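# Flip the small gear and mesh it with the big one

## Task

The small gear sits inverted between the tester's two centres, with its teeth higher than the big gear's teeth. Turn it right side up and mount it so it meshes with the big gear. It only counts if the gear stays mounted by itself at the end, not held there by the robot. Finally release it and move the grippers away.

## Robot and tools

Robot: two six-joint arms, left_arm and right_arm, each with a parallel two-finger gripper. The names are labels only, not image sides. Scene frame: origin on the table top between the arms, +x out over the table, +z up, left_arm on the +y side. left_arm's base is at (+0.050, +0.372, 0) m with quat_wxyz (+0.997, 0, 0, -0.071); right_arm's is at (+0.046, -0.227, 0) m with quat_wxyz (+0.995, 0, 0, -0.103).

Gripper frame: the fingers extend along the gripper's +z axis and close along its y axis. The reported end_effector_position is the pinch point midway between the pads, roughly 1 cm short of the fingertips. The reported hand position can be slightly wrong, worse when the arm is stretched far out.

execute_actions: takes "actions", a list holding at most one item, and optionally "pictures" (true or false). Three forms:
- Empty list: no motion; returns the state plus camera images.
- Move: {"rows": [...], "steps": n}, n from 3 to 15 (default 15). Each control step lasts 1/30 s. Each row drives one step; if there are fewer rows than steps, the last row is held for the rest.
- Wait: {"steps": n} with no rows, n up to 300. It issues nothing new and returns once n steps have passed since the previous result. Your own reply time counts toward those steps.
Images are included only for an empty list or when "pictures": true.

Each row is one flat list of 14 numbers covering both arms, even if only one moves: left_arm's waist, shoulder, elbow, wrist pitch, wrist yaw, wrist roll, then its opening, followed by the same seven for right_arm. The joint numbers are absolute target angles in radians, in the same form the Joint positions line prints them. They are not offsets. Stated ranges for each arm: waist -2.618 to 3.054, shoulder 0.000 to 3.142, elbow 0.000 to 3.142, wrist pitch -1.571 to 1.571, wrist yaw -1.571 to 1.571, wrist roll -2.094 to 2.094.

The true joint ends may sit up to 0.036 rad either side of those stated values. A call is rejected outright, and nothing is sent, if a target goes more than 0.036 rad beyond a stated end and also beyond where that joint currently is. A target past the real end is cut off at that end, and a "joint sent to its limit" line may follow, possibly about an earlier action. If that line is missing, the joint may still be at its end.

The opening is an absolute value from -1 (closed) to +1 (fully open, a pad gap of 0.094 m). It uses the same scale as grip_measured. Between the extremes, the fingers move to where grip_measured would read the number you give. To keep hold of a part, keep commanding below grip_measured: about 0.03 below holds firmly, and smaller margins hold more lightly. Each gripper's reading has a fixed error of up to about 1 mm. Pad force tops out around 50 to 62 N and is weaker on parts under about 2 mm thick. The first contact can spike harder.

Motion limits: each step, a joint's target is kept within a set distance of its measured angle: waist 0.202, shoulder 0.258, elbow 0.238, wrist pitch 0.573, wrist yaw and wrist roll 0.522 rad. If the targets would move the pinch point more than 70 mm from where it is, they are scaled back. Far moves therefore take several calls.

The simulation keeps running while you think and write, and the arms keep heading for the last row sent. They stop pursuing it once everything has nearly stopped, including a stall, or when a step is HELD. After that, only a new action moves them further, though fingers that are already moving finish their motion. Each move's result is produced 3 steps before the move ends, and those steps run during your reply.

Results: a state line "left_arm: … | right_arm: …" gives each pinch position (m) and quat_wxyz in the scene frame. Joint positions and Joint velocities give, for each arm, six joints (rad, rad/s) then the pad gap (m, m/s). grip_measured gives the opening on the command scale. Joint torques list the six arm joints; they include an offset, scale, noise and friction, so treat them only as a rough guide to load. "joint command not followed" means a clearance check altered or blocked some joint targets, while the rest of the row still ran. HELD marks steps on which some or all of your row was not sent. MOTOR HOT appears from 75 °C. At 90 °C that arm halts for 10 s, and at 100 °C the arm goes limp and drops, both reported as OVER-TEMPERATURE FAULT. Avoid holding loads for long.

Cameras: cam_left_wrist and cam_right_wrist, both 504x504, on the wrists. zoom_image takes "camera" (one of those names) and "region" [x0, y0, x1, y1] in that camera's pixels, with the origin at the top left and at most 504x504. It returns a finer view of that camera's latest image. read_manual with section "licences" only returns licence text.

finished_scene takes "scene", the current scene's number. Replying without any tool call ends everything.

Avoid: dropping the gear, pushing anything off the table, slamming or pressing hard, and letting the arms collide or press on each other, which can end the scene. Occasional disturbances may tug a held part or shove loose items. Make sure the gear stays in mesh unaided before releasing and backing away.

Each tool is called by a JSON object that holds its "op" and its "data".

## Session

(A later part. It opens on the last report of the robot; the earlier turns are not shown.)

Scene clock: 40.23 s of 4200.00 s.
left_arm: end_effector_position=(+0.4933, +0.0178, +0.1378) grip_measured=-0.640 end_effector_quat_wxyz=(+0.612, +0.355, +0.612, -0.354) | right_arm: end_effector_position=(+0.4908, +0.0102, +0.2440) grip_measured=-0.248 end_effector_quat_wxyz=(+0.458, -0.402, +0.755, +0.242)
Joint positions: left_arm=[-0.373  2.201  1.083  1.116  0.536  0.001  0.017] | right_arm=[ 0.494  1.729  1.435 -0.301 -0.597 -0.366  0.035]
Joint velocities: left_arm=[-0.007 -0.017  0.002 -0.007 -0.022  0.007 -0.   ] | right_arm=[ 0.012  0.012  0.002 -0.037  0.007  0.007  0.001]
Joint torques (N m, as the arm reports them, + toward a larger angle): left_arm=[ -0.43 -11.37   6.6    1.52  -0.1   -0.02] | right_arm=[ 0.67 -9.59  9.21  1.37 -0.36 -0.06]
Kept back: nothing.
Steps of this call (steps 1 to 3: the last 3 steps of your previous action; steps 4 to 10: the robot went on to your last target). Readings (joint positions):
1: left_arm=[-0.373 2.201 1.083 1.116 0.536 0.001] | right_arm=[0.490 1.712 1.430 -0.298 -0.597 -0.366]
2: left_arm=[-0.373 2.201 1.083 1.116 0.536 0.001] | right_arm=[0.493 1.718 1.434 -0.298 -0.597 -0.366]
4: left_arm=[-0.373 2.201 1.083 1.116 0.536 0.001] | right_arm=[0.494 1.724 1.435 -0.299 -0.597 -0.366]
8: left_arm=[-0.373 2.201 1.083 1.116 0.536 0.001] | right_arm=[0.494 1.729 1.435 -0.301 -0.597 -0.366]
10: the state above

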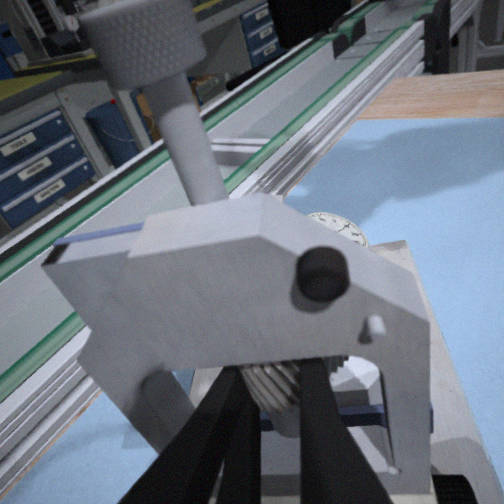

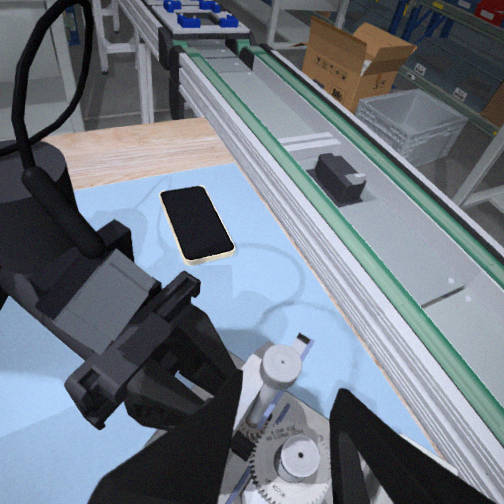

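{"op": "execute_actions", "data": {"actions": [{"rows": [
[-0.379,2.217,1.111,1.098,0.525,0.0,-0.665, 0.505,1.735,1.473,-0.312,-0.61,-0.372,-0.25],
[-0.379,2.217,1.111,1.098,0.525,0.0,-0.665, 0.508,1.741,1.479,-0.312,-0.61,-0.372,-0.25],
[-0.379,2.217,1.111,1.098,0.525,0.0,-0.665, 0.510,1.747,1.484,-0.312,-0.61,-0.372,-0.25],
[-0.379,2.217,1.111,1.098,0.525,0.0,-0.665, 0.513,1.753,1.489,-0.312,-0.61,-0.372,-0.25],
[-0.379,2.217,1.111,1.098,0.525,0.0,-0.665, 0.516,1.760,1.495,-0.312,-0.61,-0.372,-0.25],
[-0.379,2.217,1.111,1.098,0.525,0.0,-0.665, 0.519,1.766,1.500,-0.312,-0.61,-0.372,-0.25],
[-0.379,2.217,1.111,1.098,0.525,0.0,-0.665, 0.522,1.772,1.505,-0.312,-0.61,-0.372,-0.25],
[-0.379,2.217,1.111,1.098,0.525,0.0,-0.665, 0.524,1.778,1.510,-0.312,-0.61,-0.372,-0.25],
[-0.379,2.217,1.111,1.098,0.525,0.0,-0.665, 0.527,1.784,1.516,-0.312,-0.61,-0.372,-0.25],
[-0.379,2.217,1.111,1.098,0.525,0.0,-0.665, 0.530,1.790,1.521,-0.312,-0.61,-0.372,-0.25]
], "steps": 15}]}}

{"op": "execute_actions", "data": {"actions": [{"steps": 12}], "pictures": true}}

Scene clock: 42.60 s of 4200.00 s.
left_arm: end_effector_position=(+0.4933, +0.0178, +0.1378) grip_measured=-0.640 end_effector_quat_wxyz=(+0.612, +0.355, +0.612, -0.354) | right_arm: end_effector_position=(+0.4972, +0.0260, +0.2385) grip_measured=-0.248 end_effector_quat_wxyz=(+0.452, -0.412, +0.751, +0.249)
Joint positions: left_arm=[-0.373  2.201  1.083  1.116  0.536  0.001  0.017] | right_arm=[ 0.521  1.784  1.485 -0.303 -0.597 -0.366  0.035]
Joint velocities: left_arm=[-0.002 -0.022  0.002 -0.051  0.022  0.022  0.002] | right_arm=[ 0.042  0.125  0.046 -0.051  0.007 -0.022  0.   ]
Joint torques (N m, as the arm reports them, + toward a larger angle): left_arm=[ -0.43 -11.27   6.66   1.53  -0.13  -0.03] | right_arm=[  0.6  -10.34   9.3    1.33  -0.36  -0.06]
Steps of this call (steps 1 to 30: the robot went on to your last target; steps 31 to 59: nothing new was sent; steps 60 to 71: the first 12 steps of this action). Readings (joint positions):
60: left_arm=[-0.373 2.201 1.083 1.116 0.536 0.001] | right_arm=[0.494 1.729 1.435 -0.301 -0.597 -0.366]
61: left_arm=[-0.373 2.201 1.083 1.116 0.536 0.001] | right_arm=[0.494 1.729 1.435 -0.301 -0.597 -0.366]
63: left_arm=[-0.373 2.201 1.083 1.116 0.536 0.001] | right_arm=[0.496 1.734 1.443 -0.303 -0.597 -0.366]
67: left_arm=[-0.373 2.201 1.083 1.116 0.536 0.001] | right_arm=[0.508 1.760 1.470 -0.303 -0.597 -0.366]
71: the state above

Scene clock: 43.00 s of 4200.00 s.
left_arm: end_effector_position=(+0.4933, +0.0178, +0.1378) grip_measured=-0.640 end_effector_quat_wxyz=(+0.612, +0.355, +0.612, -0.354) | right_arm: end_effector_position=(+0.4974, +0.0273, +0.2353) grip_measured=-0.248 end_effector_quat_wxyz=(+0.449, -0.412, +0.753, +0.250)
Joint positions: left_arm=[-0.373  2.201  1.083  1.116  0.536  0.001  0.017] | right_arm=[ 0.523  1.791  1.486 -0.303 -0.597 -0.366  0.035]
Joint velocities: left_arm=[-0.002  0.002  0.002  0.066 -0.125 -0.066  0.001] | right_arm=[-0.022  0.002 -0.007 -0.007 -0.037 -0.037  0.   ]
Joint torques (N m, as the arm reports them, + toward a larger angle): left_arm=[ -0.46 -11.34   6.64   1.53  -0.12  -0.03] | right_arm=[  0.63 -10.22   9.45   1.37  -0.36  -0.07]
Kept back: nothing.
Steps of this call (steps 1 to 3: the last 3 steps of your previous action; steps 4 to 12: the robot went on to your last target). Readings (joint positions):
1: left_arm=[-0.373 2.201 1.083 1.116 0.536 0.001] | right_arm=[0.522 1.787 1.486 -0.303 -0.597 -0.366]
2: left_arm=[-0.373 2.201 1.083 1.116 0.536 0.001] | right_arm=[0.523 1.790 1.486 -0.303 -0.597 -0.366]
4: left_arm=[-0.373 2.201 1.083 1.116 0.536 0.001] | right_arm=[0.523 1.791 1.486 -0.303 -0.597 -0.366]
8: left_arm=[-0.373 2.201 1.083 1.116 0.536 0.001] | right_arm=[0.523 1.791 1.486 -0.303 -0.597 -0.366]
12: the state above

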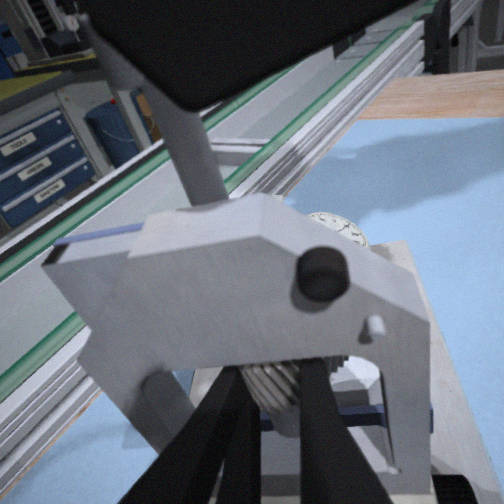

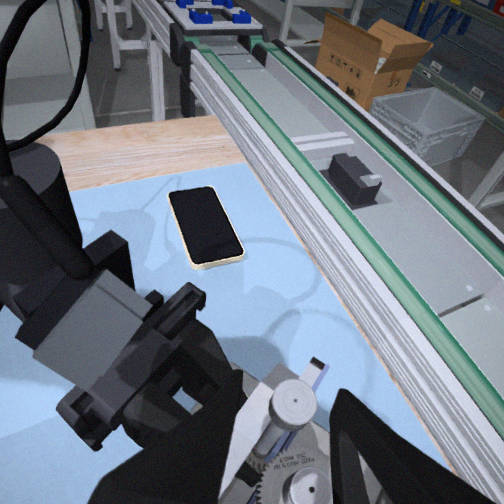

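{"op": "execute_actions", "data": {"actions": [{"rows": [
[-0.379,2.217,1.111,1.098,0.525,0.0,-0.665, 0.530,1.790,1.521,-0.312,-0.61,-0.372,-0.30],
[-0.379,2.217,1.111,1.098,0.525,0.0,-0.665, 0.530,1.790,1.521,-0.312,-0.61,-0.372,-0.35],
[-0.379,2.217,1.111,1.098,0.525,0.0,-0.665, 0.530,1.790,1.521,-0.312,-0.61,-0.372,-0.40],
[-0.379,2.217,1.111,1.098,0.525,0.0,-0.665, 0.530,1.790,1.521,-0.312,-0.61,-0.372,-0.45],
[-0.379,2.217,1.111,1.098,0.525,0.0,-0.665, 0.530,1.790,1.521,-0.312,-0.61,-0.372,-0.50],
[-0.379,2.217,1.111,1.098,0.525,0.0,-0.665, 0.530,1.790,1.521,-0.312,-0.61,-0.372,-0.54],
[-0.379,2.217,1.111,1.098,0.525,0.0,-0.665, 0.530,1.790,1.521,-0.312,-0.61,-0.372,-0.57],
[-0.379,2.217,1.111,1.098,0.525,0.0,-0.665, 0.530,1.790,1.521,-0.312,-0.61,-0.372,-0.59],
[-0.379,2.217,1.111,1.098,0.525,0.0,-0.665, 0.530,1.790,1.521,-0.312,-0.61,-0.372,-0.61],
[-0.379,2.217,1.111,1.098,0.525,0.0,-0.665, 0.530,1.790,1.521,-0.312,-0.61,-0.372,-0.625],
[-0.379,2.217,1.111,1.098,0.525,0.0,-0.665, 0.530,1.790,1.521,-0.312,-0.61,-0.372,-0.64],
[-0.379,2.217,1.111,1.098,0.525,0.0,-0.665, 0.530,1.790,1.521,-0.312,-0.61,-0.372,-0.65],
[-0.379,2.217,1.111,1.098,0.525,0.0,-0.665, 0.530,1.790,1.521,-0.312,-0.61,-0.372,-0.66]
], "steps": 15}]}}

{"op": "execute_actions", "data": {"actions": [{"steps": 8}], "pictures": true}}

Scene clock: 43.73 s of 4200.00 s.
left_arm: end_effector_position=(+0.4933, +0.0178, +0.1378) grip_measured=-0.640 end_effector_quat_wxyz=(+0.612, +0.355, +0.612, -0.354) | right_arm: end_effector_position=(+0.4982, +0.0266, +0.2350) grip_measured=-0.642 end_effector_quat_wxyz=(+0.449, -0.411, +0.754, +0.247)
Joint positions: left_arm=[-0.373  2.201  1.083  1.116  0.536  0.001  0.017] | right_arm=[ 0.523  1.791  1.486 -0.302 -0.591 -0.366  0.017]
Joint velocities: left_arm=[ 0.002  0.007  0.002 -0.095  0.007  0.066 -0.   ] | right_arm=[-0.017 -0.027  0.002  0.022  0.007  0.007 -0.011]
Joint torques (N m, as the arm reports them, + toward a larger angle): left_arm=[ -0.25 -11.32   6.61   1.52  -0.18  -0.02] | right_arm=[  0.59 -10.22   9.41   1.33  -0.51  -0.07]
Steps of this call (steps 1 to 10: the robot went on to your last target; steps 11 to 22: the first 12 steps of this action). Readings (joint positions):
11: left_arm=[-0.373 2.201 1.083 1.116 0.536 0.001] | right_arm=[0.523 1.791 1.486 -0.303 -0.597 -0.366]
12: left_arm=[-0.373 2.201 1.083 1.116 0.536 0.001] | right_arm=[0.523 1.791 1.486 -0.303 -0.597 -0.366]
14: left_arm=[-0.373 2.201 1.083 1.116 0.536 0.001] | right_arm=[0.523 1.791 1.486 -0.303 -0.597 -0.366]
18: left_arm=[-0.373 2.201 1.083 1.116 0.536 0.001] | right_arm=[0.523 1.791 1.486 -0.303 -0.597 -0.366]
22: the state above

Scene clock: 44.00 s of 4200.00 s.
left_arm: end_effector_position=(+0.4933, +0.0178, +0.1378) grip_measured=-0.640 end_effector_quat_wxyz=(+0.612, +0.355, +0.612, -0.354) | right_arm: end_effector_position=(+0.4985, +0.0264, +0.2350) grip_measured=-0.657 end_effector_quat_wxyz=(+0.450, -0.411, +0.754, +0.246)
Joint positions: left_arm=[-0.373  2.201  1.083  1.116  0.536  0.001  0.017] | right_arm=[ 0.523  1.791  1.486 -0.302 -0.588 -0.366  0.016]
Joint velocities: left_arm=[ 0.002 -0.007 -0.002 -0.081 -0.007  0.007 -0.   ] | right_arm=[-0.017 -0.012 -0.017  0.051 -0.11  -0.007  0.001]
Joint torques (N m, as the arm reports them, + toward a larger angle): left_arm=[ -0.51 -11.2    6.52   1.56  -0.11   0.  ] | right_arm=[  0.64 -10.27   9.39   1.34  -0.46  -0.06]
Kept back: nothing.
Steps of this call (steps 1 to 3: the last 3 steps of your previous action; steps 4 to 8: the robot went on to your last target). Readings (joint positions):
1: left_arm=[-0.373 2.201 1.083 1.116 0.536 0.001] | right_arm=[0.523 1.791 1.486 -0.302 -0.590 -0.366]
2: left_arm=[-0.373 2.201 1.083 1.116 0.536 0.001] | right_arm=[0.523 1.791 1.486 -0.302 -0.589 -0.366]
4: left_arm=[-0.373 2.201 1.083 1.116 0.536 0.001] | right_arm=[0.523 1.791 1.486 -0.302 -0.589 -0.366]
8: the state above

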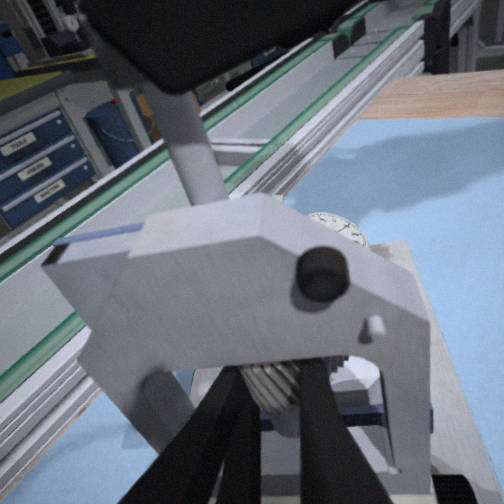

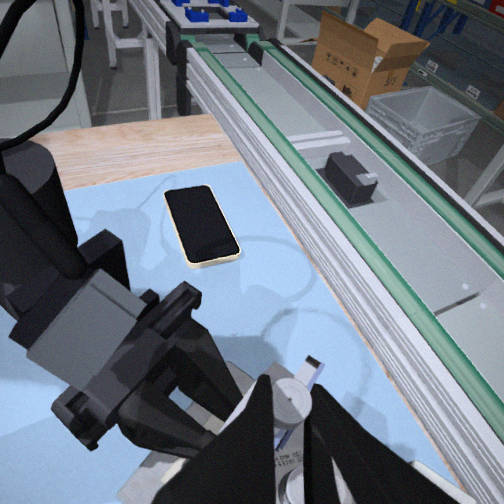

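{"op": "execute_actions", "data": {"actions": [{"rows": [
[-0.379,2.217,1.111,1.098,0.525,0.0,-0.665, 0.530,1.790,1.521,-0.312,-0.60,-0.372,-0.675],
[-0.379,2.217,1.111,1.098,0.525,0.0,-0.665, 0.530,1.790,1.521,-0.312,-0.595,-0.372,-0.69],
[-0.379,2.217,1.111,1.098,0.525,0.0,-0.665, 0.530,1.790,1.521,-0.312,-0.595,-0.372,-0.69],
[-0.379,2.217,1.111,1.098,0.525,0.0,-0.665, 0.530,1.790,1.521,-0.312,-0.595,-0.372,-0.69],
[-0.379,2.217,1.111,1.098,0.525,0.0,-0.665, 0.530,1.790,1.524,-0.315,-0.595,-0.372,-0.69],
[-0.379,2.217,1.111,1.098,0.525,0.0,-0.665, 0.530,1.790,1.527,-0.318,-0.595,-0.372,-0.69],
[-0.379,2.217,1.111,1.098,0.525,0.0,-0.665, 0.530,1.790,1.530,-0.321,-0.595,-0.372,-0.69],
[-0.379,2.217,1.111,1.098,0.525,0.0,-0.665, 0.530,1.789,1.533,-0.324,-0.595,-0.372,-0.69],
[-0.379,2.217,1.111,1.098,0.525,0.0,-0.665, 0.530,1.789,1.536,-0.327,-0.595,-0.372,-0.69],
[-0.379,2.217,1.111,1.098,0.525,0.0,-0.665, 0.530,1.789,1.539,-0.330,-0.595,-0.372,-0.69],
[-0.379,2.217,1.111,1.098,0.525,0.0,-0.665, 0.530,1.789,1.542,-0.333,-0.595,-0.372,-0.69],
[-0.379,2.217,1.111,1.098,0.525,0.0,-0.665, 0.530,1.789,1.544,-0.336,-0.595,-0.372,-0.69]
], "steps": 15}]}}

{"op": "execute_actions", "data": {"actions": [{"steps": 8}], "pictures": true}}

Scene clock: 48.77 s of 4200.00 s.
left_arm: end_effector_position=(+0.4933, +0.0176, +0.1378) grip_measured=-0.640 end_effector_quat_wxyz=(+0.612, +0.355, +0.612, -0.354) | right_arm: end_effector_position=(+0.4990, +0.0261, +0.2357) grip_measured=-0.681 end_effector_quat_wxyz=(+0.447, -0.411, +0.756, +0.245)
Joint positions: left_arm=[-0.373  2.201  1.083  1.116  0.535  0.001  0.017] | right_arm=[ 0.523  1.795  1.499 -0.32  -0.586 -0.368  0.015]
Joint velocities: left_arm=[-0.002  0.002  0.002  0.022 -0.007  0.051  0.001] | right_arm=[-0.007  0.027  0.056 -0.037 -0.022  0.037  0.   ]
Joint torques (N m, as the arm reports them, + toward a larger angle): left_arm=[ -0.38 -11.23   6.56   1.51  -0.13   0.  ] | right_arm=[  0.65 -10.81   9.7    1.44  -0.31  -0.02]
Steps of this call (steps 1 to 15: the robot went on to your last target; steps 16 to 90: nothing new was sent; then 1.37 s passed at rest; steps 91 to 102: the first 12 steps of this action). Readings (joint positions):
91: left_arm=[-0.373 2.201 1.083 1.116 0.536 0.001] | right_arm=[0.523 1.791 1.486 -0.301 -0.588 -0.366]
92: left_arm=[-0.373 2.201 1.083 1.116 0.536 0.001] | right_arm=[0.523 1.791 1.486 -0.301 -0.587 -0.366]
94: left_arm=[-0.373 2.201 1.083 1.116 0.536 0.001] | right_arm=[0.523 1.791 1.486 -0.301 -0.587 -0.366]
98: left_arm=[-0.373 2.201 1.083 1.116 0.535 0.001] | right_arm=[0.523 1.792 1.490 -0.306 -0.586 -0.367]
102: the state above

Scene clock: 49.03 s of 4200.00 s.
left_arm: end_effector_position=(+0.4933, +0.0176, +0.1378) grip_measured=-0.640 end_effector_quat_wxyz=(+0.612, +0.355, +0.612, -0.354) | right_arm: end_effector_position=(+0.4989, +0.0261, +0.2357) grip_measured=-0.681 end_effector_quat_wxyz=(+0.445, -0.411, +0.757, +0.245)
Joint positions: left_arm=[-0.373  2.201  1.083  1.116  0.535  0.001  0.017] | right_arm=[ 0.523  1.796  1.504 -0.327 -0.586 -0.37   0.015]
Joint velocities: left_arm=[-0.022 -0.017 -0.012 -0.066 -0.081 -0.037 -0.001] | right_arm=[-0.002  0.007  0.012 -0.022 -0.037 -0.007  0.001]
Joint torques (N m, as the arm reports them, + toward a larger angle): left_arm=[ -0.45 -11.23   6.66   1.52  -0.13  -0.02] | right_arm=[  0.69 -10.86   9.7    1.35  -0.32   0.  ]
Kept back: nothing.
Steps of this call (steps 1 to 3: the last 3 steps of your previous action; steps 4 to 8: the robot went on to your last target). Readings (joint positions):
1: left_arm=[-0.373 2.201 1.083 1.116 0.535 0.001] | right_arm=[0.523 1.795 1.501 -0.322 -0.586 -0.369]
2: left_arm=[-0.373 2.201 1.083 1.116 0.535 0.001] | right_arm=[0.523 1.796 1.502 -0.324 -0.586 -0.369]
4: left_arm=[-0.373 2.201 1.083 1.116 0.535 0.001] | right_arm=[0.523 1.796 1.503 -0.326 -0.586 -0.369]
8: the state above

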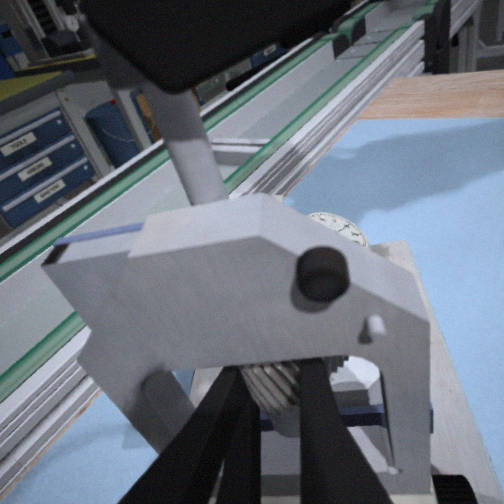

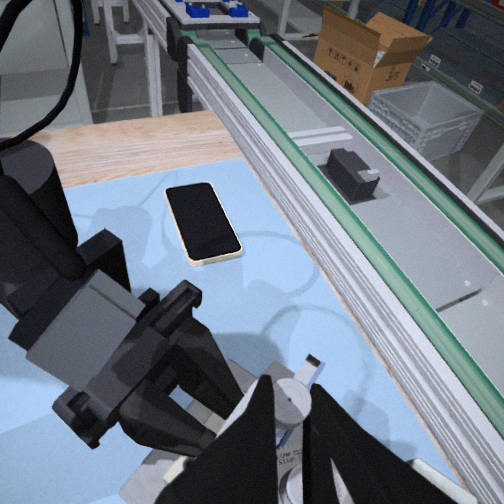

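{"op": "execute_actions", "data": {"actions": [{"rows": [
[-0.379,2.217,1.111,1.098,0.525,0.0,-0.665, 0.530,1.789,1.544,-0.336,-0.595,-0.372,-0.70],
[-0.379,2.217,1.111,1.098,0.525,0.0,-0.665, 0.530,1.789,1.544,-0.336,-0.595,-0.372,-0.71],
[-0.379,2.217,1.111,1.098,0.525,0.0,-0.665, 0.530,1.787,1.544,-0.336,-0.595,-0.372,-0.71],
[-0.379,2.217,1.111,1.098,0.525,0.0,-0.665, 0.530,1.785,1.545,-0.336,-0.595,-0.372,-0.71],
[-0.379,2.217,1.111,1.098,0.525,0.0,-0.665, 0.530,1.783,1.545,-0.336,-0.595,-0.372,-0.71],
[-0.379,2.217,1.111,1.098,0.525,0.0,-0.665, 0.530,1.781,1.546,-0.336,-0.595,-0.372,-0.71],
[-0.379,2.217,1.111,1.098,0.525,0.0,-0.665, 0.530,1.779,1.546,-0.336,-0.595,-0.372,-0.71],
[-0.379,2.217,1.111,1.098,0.525,0.0,-0.665, 0.530,1.777,1.547,-0.336,-0.595,-0.372,-0.71],
[-0.379,2.217,1.111,1.098,0.525,0.0,-0.665, 0.530,1.775,1.547,-0.336,-0.595,-0.372,-0.71],
[-0.379,2.217,1.111,1.098,0.525,0.0,-0.665, 0.530,1.773,1.548,-0.336,-0.595,-0.372,-0.71],
[-0.379,2.217,1.111,1.098,0.525,0.0,-0.665, 0.530,1.771,1.548,-0.336,-0.595,-0.372,-0.71],
[-0.379,2.217,1.111,1.098,0.525,0.0,-0.665, 0.530,1.770,1.548,-0.336,-0.595,-0.372,-0.71]
], "steps": 15}]}}

{"op": "execute_actions", "data": {"actions": [{"steps": 8}], "pictures": true}}

Scene clock: 49.83 s of 4200.00 s.
left_arm: end_effector_position=(+0.4933, +0.0176, +0.1378) grip_measured=-0.640 end_effector_quat_wxyz=(+0.612, +0.355, +0.612, -0.354) | right_arm: end_effector_position=(+0.4989, +0.0261, +0.2357) grip_measured=-0.695 end_effector_quat_wxyz=(+0.445, -0.411, +0.757, +0.245)
Joint positions: left_arm=[-0.373  2.201  1.083  1.116  0.535  0.001  0.017] | right_arm=[ 0.523  1.796  1.504 -0.327 -0.586 -0.37   0.014]
Joint velocities: left_arm=[-0.002  0.002 -0.017  0.022 -0.037 -0.007  0.001] | right_arm=[ 0.012  0.002  0.007  0.051  0.022 -0.022 -0.001]
Joint torques (N m, as the arm reports them, + toward a larger angle): left_arm=[ -0.43 -11.28   6.61   1.56  -0.15  -0.04] | right_arm=[  0.64 -12.42   9.96   1.35  -0.32  -0.02]
Steps of this call (steps 1 to 12: the robot went on to your last target; steps 13 to 24: the first 12 steps of this action). Readings (joint positions):
13: left_arm=[-0.373 2.201 1.083 1.116 0.535 0.001] | right_arm=[0.523 1.796 1.504 -0.327 -0.586 -0.370]
14: left_arm=[-0.373 2.201 1.083 1.116 0.535 0.001] | right_arm=[0.523 1.796 1.504 -0.327 -0.586 -0.370]
16: left_arm=[-0.373 2.201 1.083 1.116 0.535 0.001] | right_arm=[0.523 1.796 1.504 -0.327 -0.586 -0.370]
20: left_arm=[-0.373 2.201 1.083 1.116 0.535 0.001] | right_arm=[0.523 1.796 1.504 -0.327 -0.586 -0.370]
24: the state above

Scene clock: 50.10 s of 4200.00 s.
left_arm: end_effector_position=(+0.4933, +0.0176, +0.1378) grip_measured=-0.640 end_effector_quat_wxyz=(+0.612, +0.355, +0.612, -0.354) | right_arm: end_effector_position=(+0.4989, +0.0261, +0.2357) grip_measured=-0.695 end_effector_quat_wxyz=(+0.445, -0.411, +0.757, +0.245)
Joint positions: left_arm=[-0.373  2.201  1.083  1.116  0.535  0.001  0.017] | right_arm=[ 0.523  1.796  1.504 -0.327 -0.586 -0.37   0.014]
Joint velocities: left_arm=[-0.022 -0.017 -0.002 -0.022  0.022 -0.007  0.   ] | right_arm=[-0.012  0.007 -0.012 -0.066  0.037  0.007 -0.   ]
Joint torques (N m, as the arm reports them, + toward a larger angle): left_arm=[ -0.36 -11.17   6.6    1.49  -0.11   0.  ] | right_arm=[  0.64 -12.45   9.98   1.34  -0.32  -0.02]
Kept back: nothing.
Steps of this call (steps 1 to 3: the last 3 steps of your previous action; steps 4 to 8: the robot went on to your last target). Readings (joint positions):
1: left_arm=[-0.373 2.201 1.083 1.116 0.535 0.001] | right_arm=[0.523 1.796 1.504 -0.327 -0.586 -0.370]
2: left_arm=[-0.373 2.201 1.083 1.116 0.535 0.001] | right_arm=[0.523 1.796 1.504 -0.327 -0.586 -0.370]
4: left_arm=[-0.373 2.201 1.083 1.116 0.535 0.001] | right_arm=[0.523 1.796 1.504 -0.327 -0.586 -0.370]
8: the state above

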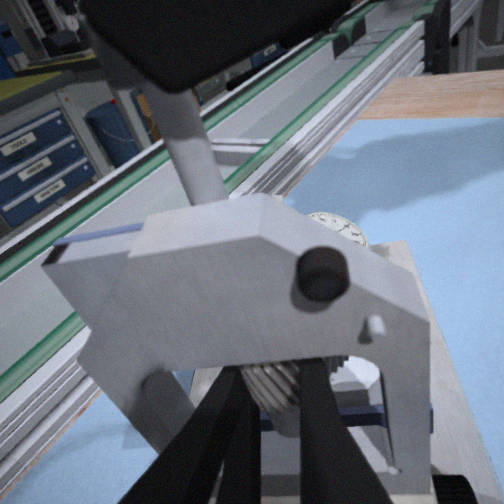

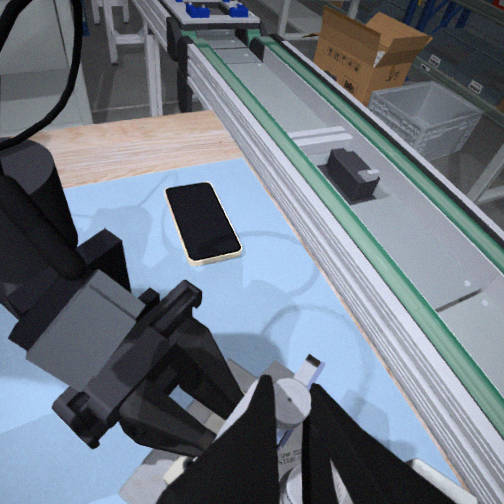

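{"op": "execute_actions", "data": {"actions": [{"rows": [
[-0.379,2.217,1.111,1.098,0.525,0.0,-0.665, 0.530,1.769,1.549,-0.330,-0.595,-0.372,-0.71],
[-0.379,2.217,1.111,1.098,0.525,0.0,-0.665, 0.530,1.768,1.550,-0.324,-0.595,-0.372,-0.71],
[-0.379,2.217,1.111,1.098,0.525,0.0,-0.665, 0.530,1.767,1.551,-0.318,-0.595,-0.372,-0.71],
[-0.379,2.217,1.111,1.098,0.525,0.0,-0.665, 0.530,1.766,1.552,-0.312,-0.595,-0.372,-0.71],
[-0.379,2.217,1.111,1.098,0.525,0.0,-0.665, 0.530,1.765,1.553,-0.306,-0.595,-0.372,-0.71],
[-0.379,2.217,1.111,1.098,0.525,0.0,-0.665, 0.530,1.764,1.554,-0.300,-0.595,-0.372,-0.71],
[-0.379,2.217,1.111,1.098,0.525,0.0,-0.665, 0.530,1.763,1.555,-0.294,-0.595,-0.372,-0.71],
[-0.379,2.217,1.111,1.098,0.525,0.0,-0.665, 0.530,1.762,1.556,-0.288,-0.595,-0.372,-0.71],
[-0.379,2.217,1.111,1.098,0.525,0.0,-0.665, 0.530,1.761,1.557,-0.282,-0.595,-0.372,-0.71],
[-0.379,2.217,1.111,1.098,0.525,0.0,-0.665, 0.530,1.760,1.558,-0.276,-0.595,-0.372,-0.71]
], "steps": 15}]}}

{"op": "execute_actions", "data": {"actions": [{"steps": 8}], "pictures": true}}

Scene clock: 51.10 s of 4200.00 s.
left_arm: end_effector_position=(+0.4933, +0.0176, +0.1378) grip_measured=-0.640 end_effector_quat_wxyz=(+0.612, +0.355, +0.612, -0.354) | right_arm: end_effector_position=(+0.4991, +0.0261, +0.2359) grip_measured=-0.695 end_effector_quat_wxyz=(+0.446, -0.411, +0.756, +0.245)
Joint positions: left_arm=[-0.373  2.201  1.083  1.116  0.535  0.001  0.017] | right_arm=[ 0.523  1.796  1.504 -0.325 -0.586 -0.37   0.014]
Joint velocities: left_arm=[-0.012  0.002 -0.012  0.007  0.037  0.007  0.   ] | right_arm=[ 0.007 -0.012 -0.012 -0.007 -0.007  0.007 -0.   ]
Joint torques (N m, as the arm reports them, + toward a larger angle): left_arm=[ -0.35 -11.21   6.58   1.52  -0.12   0.01] | right_arm=[  0.64 -13.29  10.68   1.87  -0.32  -0.03]
Steps of this call (steps 1 to 15: the robot went on to your last target; steps 16 to 18: nothing new was sent; steps 19 to 30: the first 12 steps of this action). Readings (joint positions):
19: left_arm=[-0.373 2.201 1.083 1.116 0.535 0.001] | right_arm=[0.523 1.796 1.504 -0.327 -0.586 -0.370]
20: left_arm=[-0.373 2.201 1.083 1.116 0.535 0.001] | right_arm=[0.523 1.796 1.504 -0.327 -0.586 -0.370]
22: left_arm=[-0.373 2.201 1.083 1.116 0.535 0.001] | right_arm=[0.523 1.796 1.504 -0.327 -0.586 -0.370]
26: left_arm=[-0.373 2.201 1.083 1.116 0.535 0.001] | right_arm=[0.523 1.796 1.504 -0.326 -0.586 -0.370]
30: the state above

Scene clock: 51.37 s of 4200.00 s.
left_arm: end_effector_position=(+0.4933, +0.0176, +0.1378) grip_measured=-0.640 end_effector_quat_wxyz=(+0.612, +0.355, +0.612, -0.354) | right_arm: end_effector_position=(+0.4991, +0.0261, +0.2359) grip_measured=-0.695 end_effector_quat_wxyz=(+0.446, -0.411, +0.756, +0.245)
Joint positions: left_arm=[-0.373  2.201  1.083  1.116  0.535  0.001  0.017] | right_arm=[ 0.523  1.796  1.504 -0.325 -0.586 -0.37   0.014]
Joint velocities: left_arm=[ 0.002 -0.002 -0.022 -0.11  -0.081  0.095 -0.001] | right_arm=[-0.002 -0.012  0.007  0.007  0.022 -0.037 -0.001]
Joint torques (N m, as the arm reports them, + toward a larger angle): left_arm=[ -0.34 -11.33   6.64   1.54  -0.13  -0.05] | right_arm=[  0.66 -13.28  10.69   1.87  -0.31  -0.02]
Kept back: nothing.
Steps of this call (steps 1 to 3: the last 3 steps of your previous action; steps 4 to 8: the robot went on to your last target). Readings (joint positions):
1: left_arm=[-0.373 2.201 1.083 1.116 0.535 0.001] | right_arm=[0.523 1.796 1.504 -0.325 -0.586 -0.370]
2: left_arm=[-0.373 2.201 1.083 1.116 0.535 0.001] | right_arm=[0.523 1.796 1.504 -0.325 -0.586 -0.370]
4: left_arm=[-0.373 2.201 1.083 1.116 0.535 0.001] | right_arm=[0.523 1.796 1.504 -0.325 -0.586 -0.370]
8: the state above

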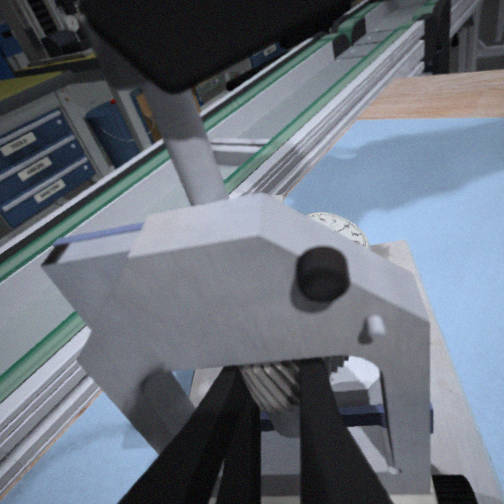

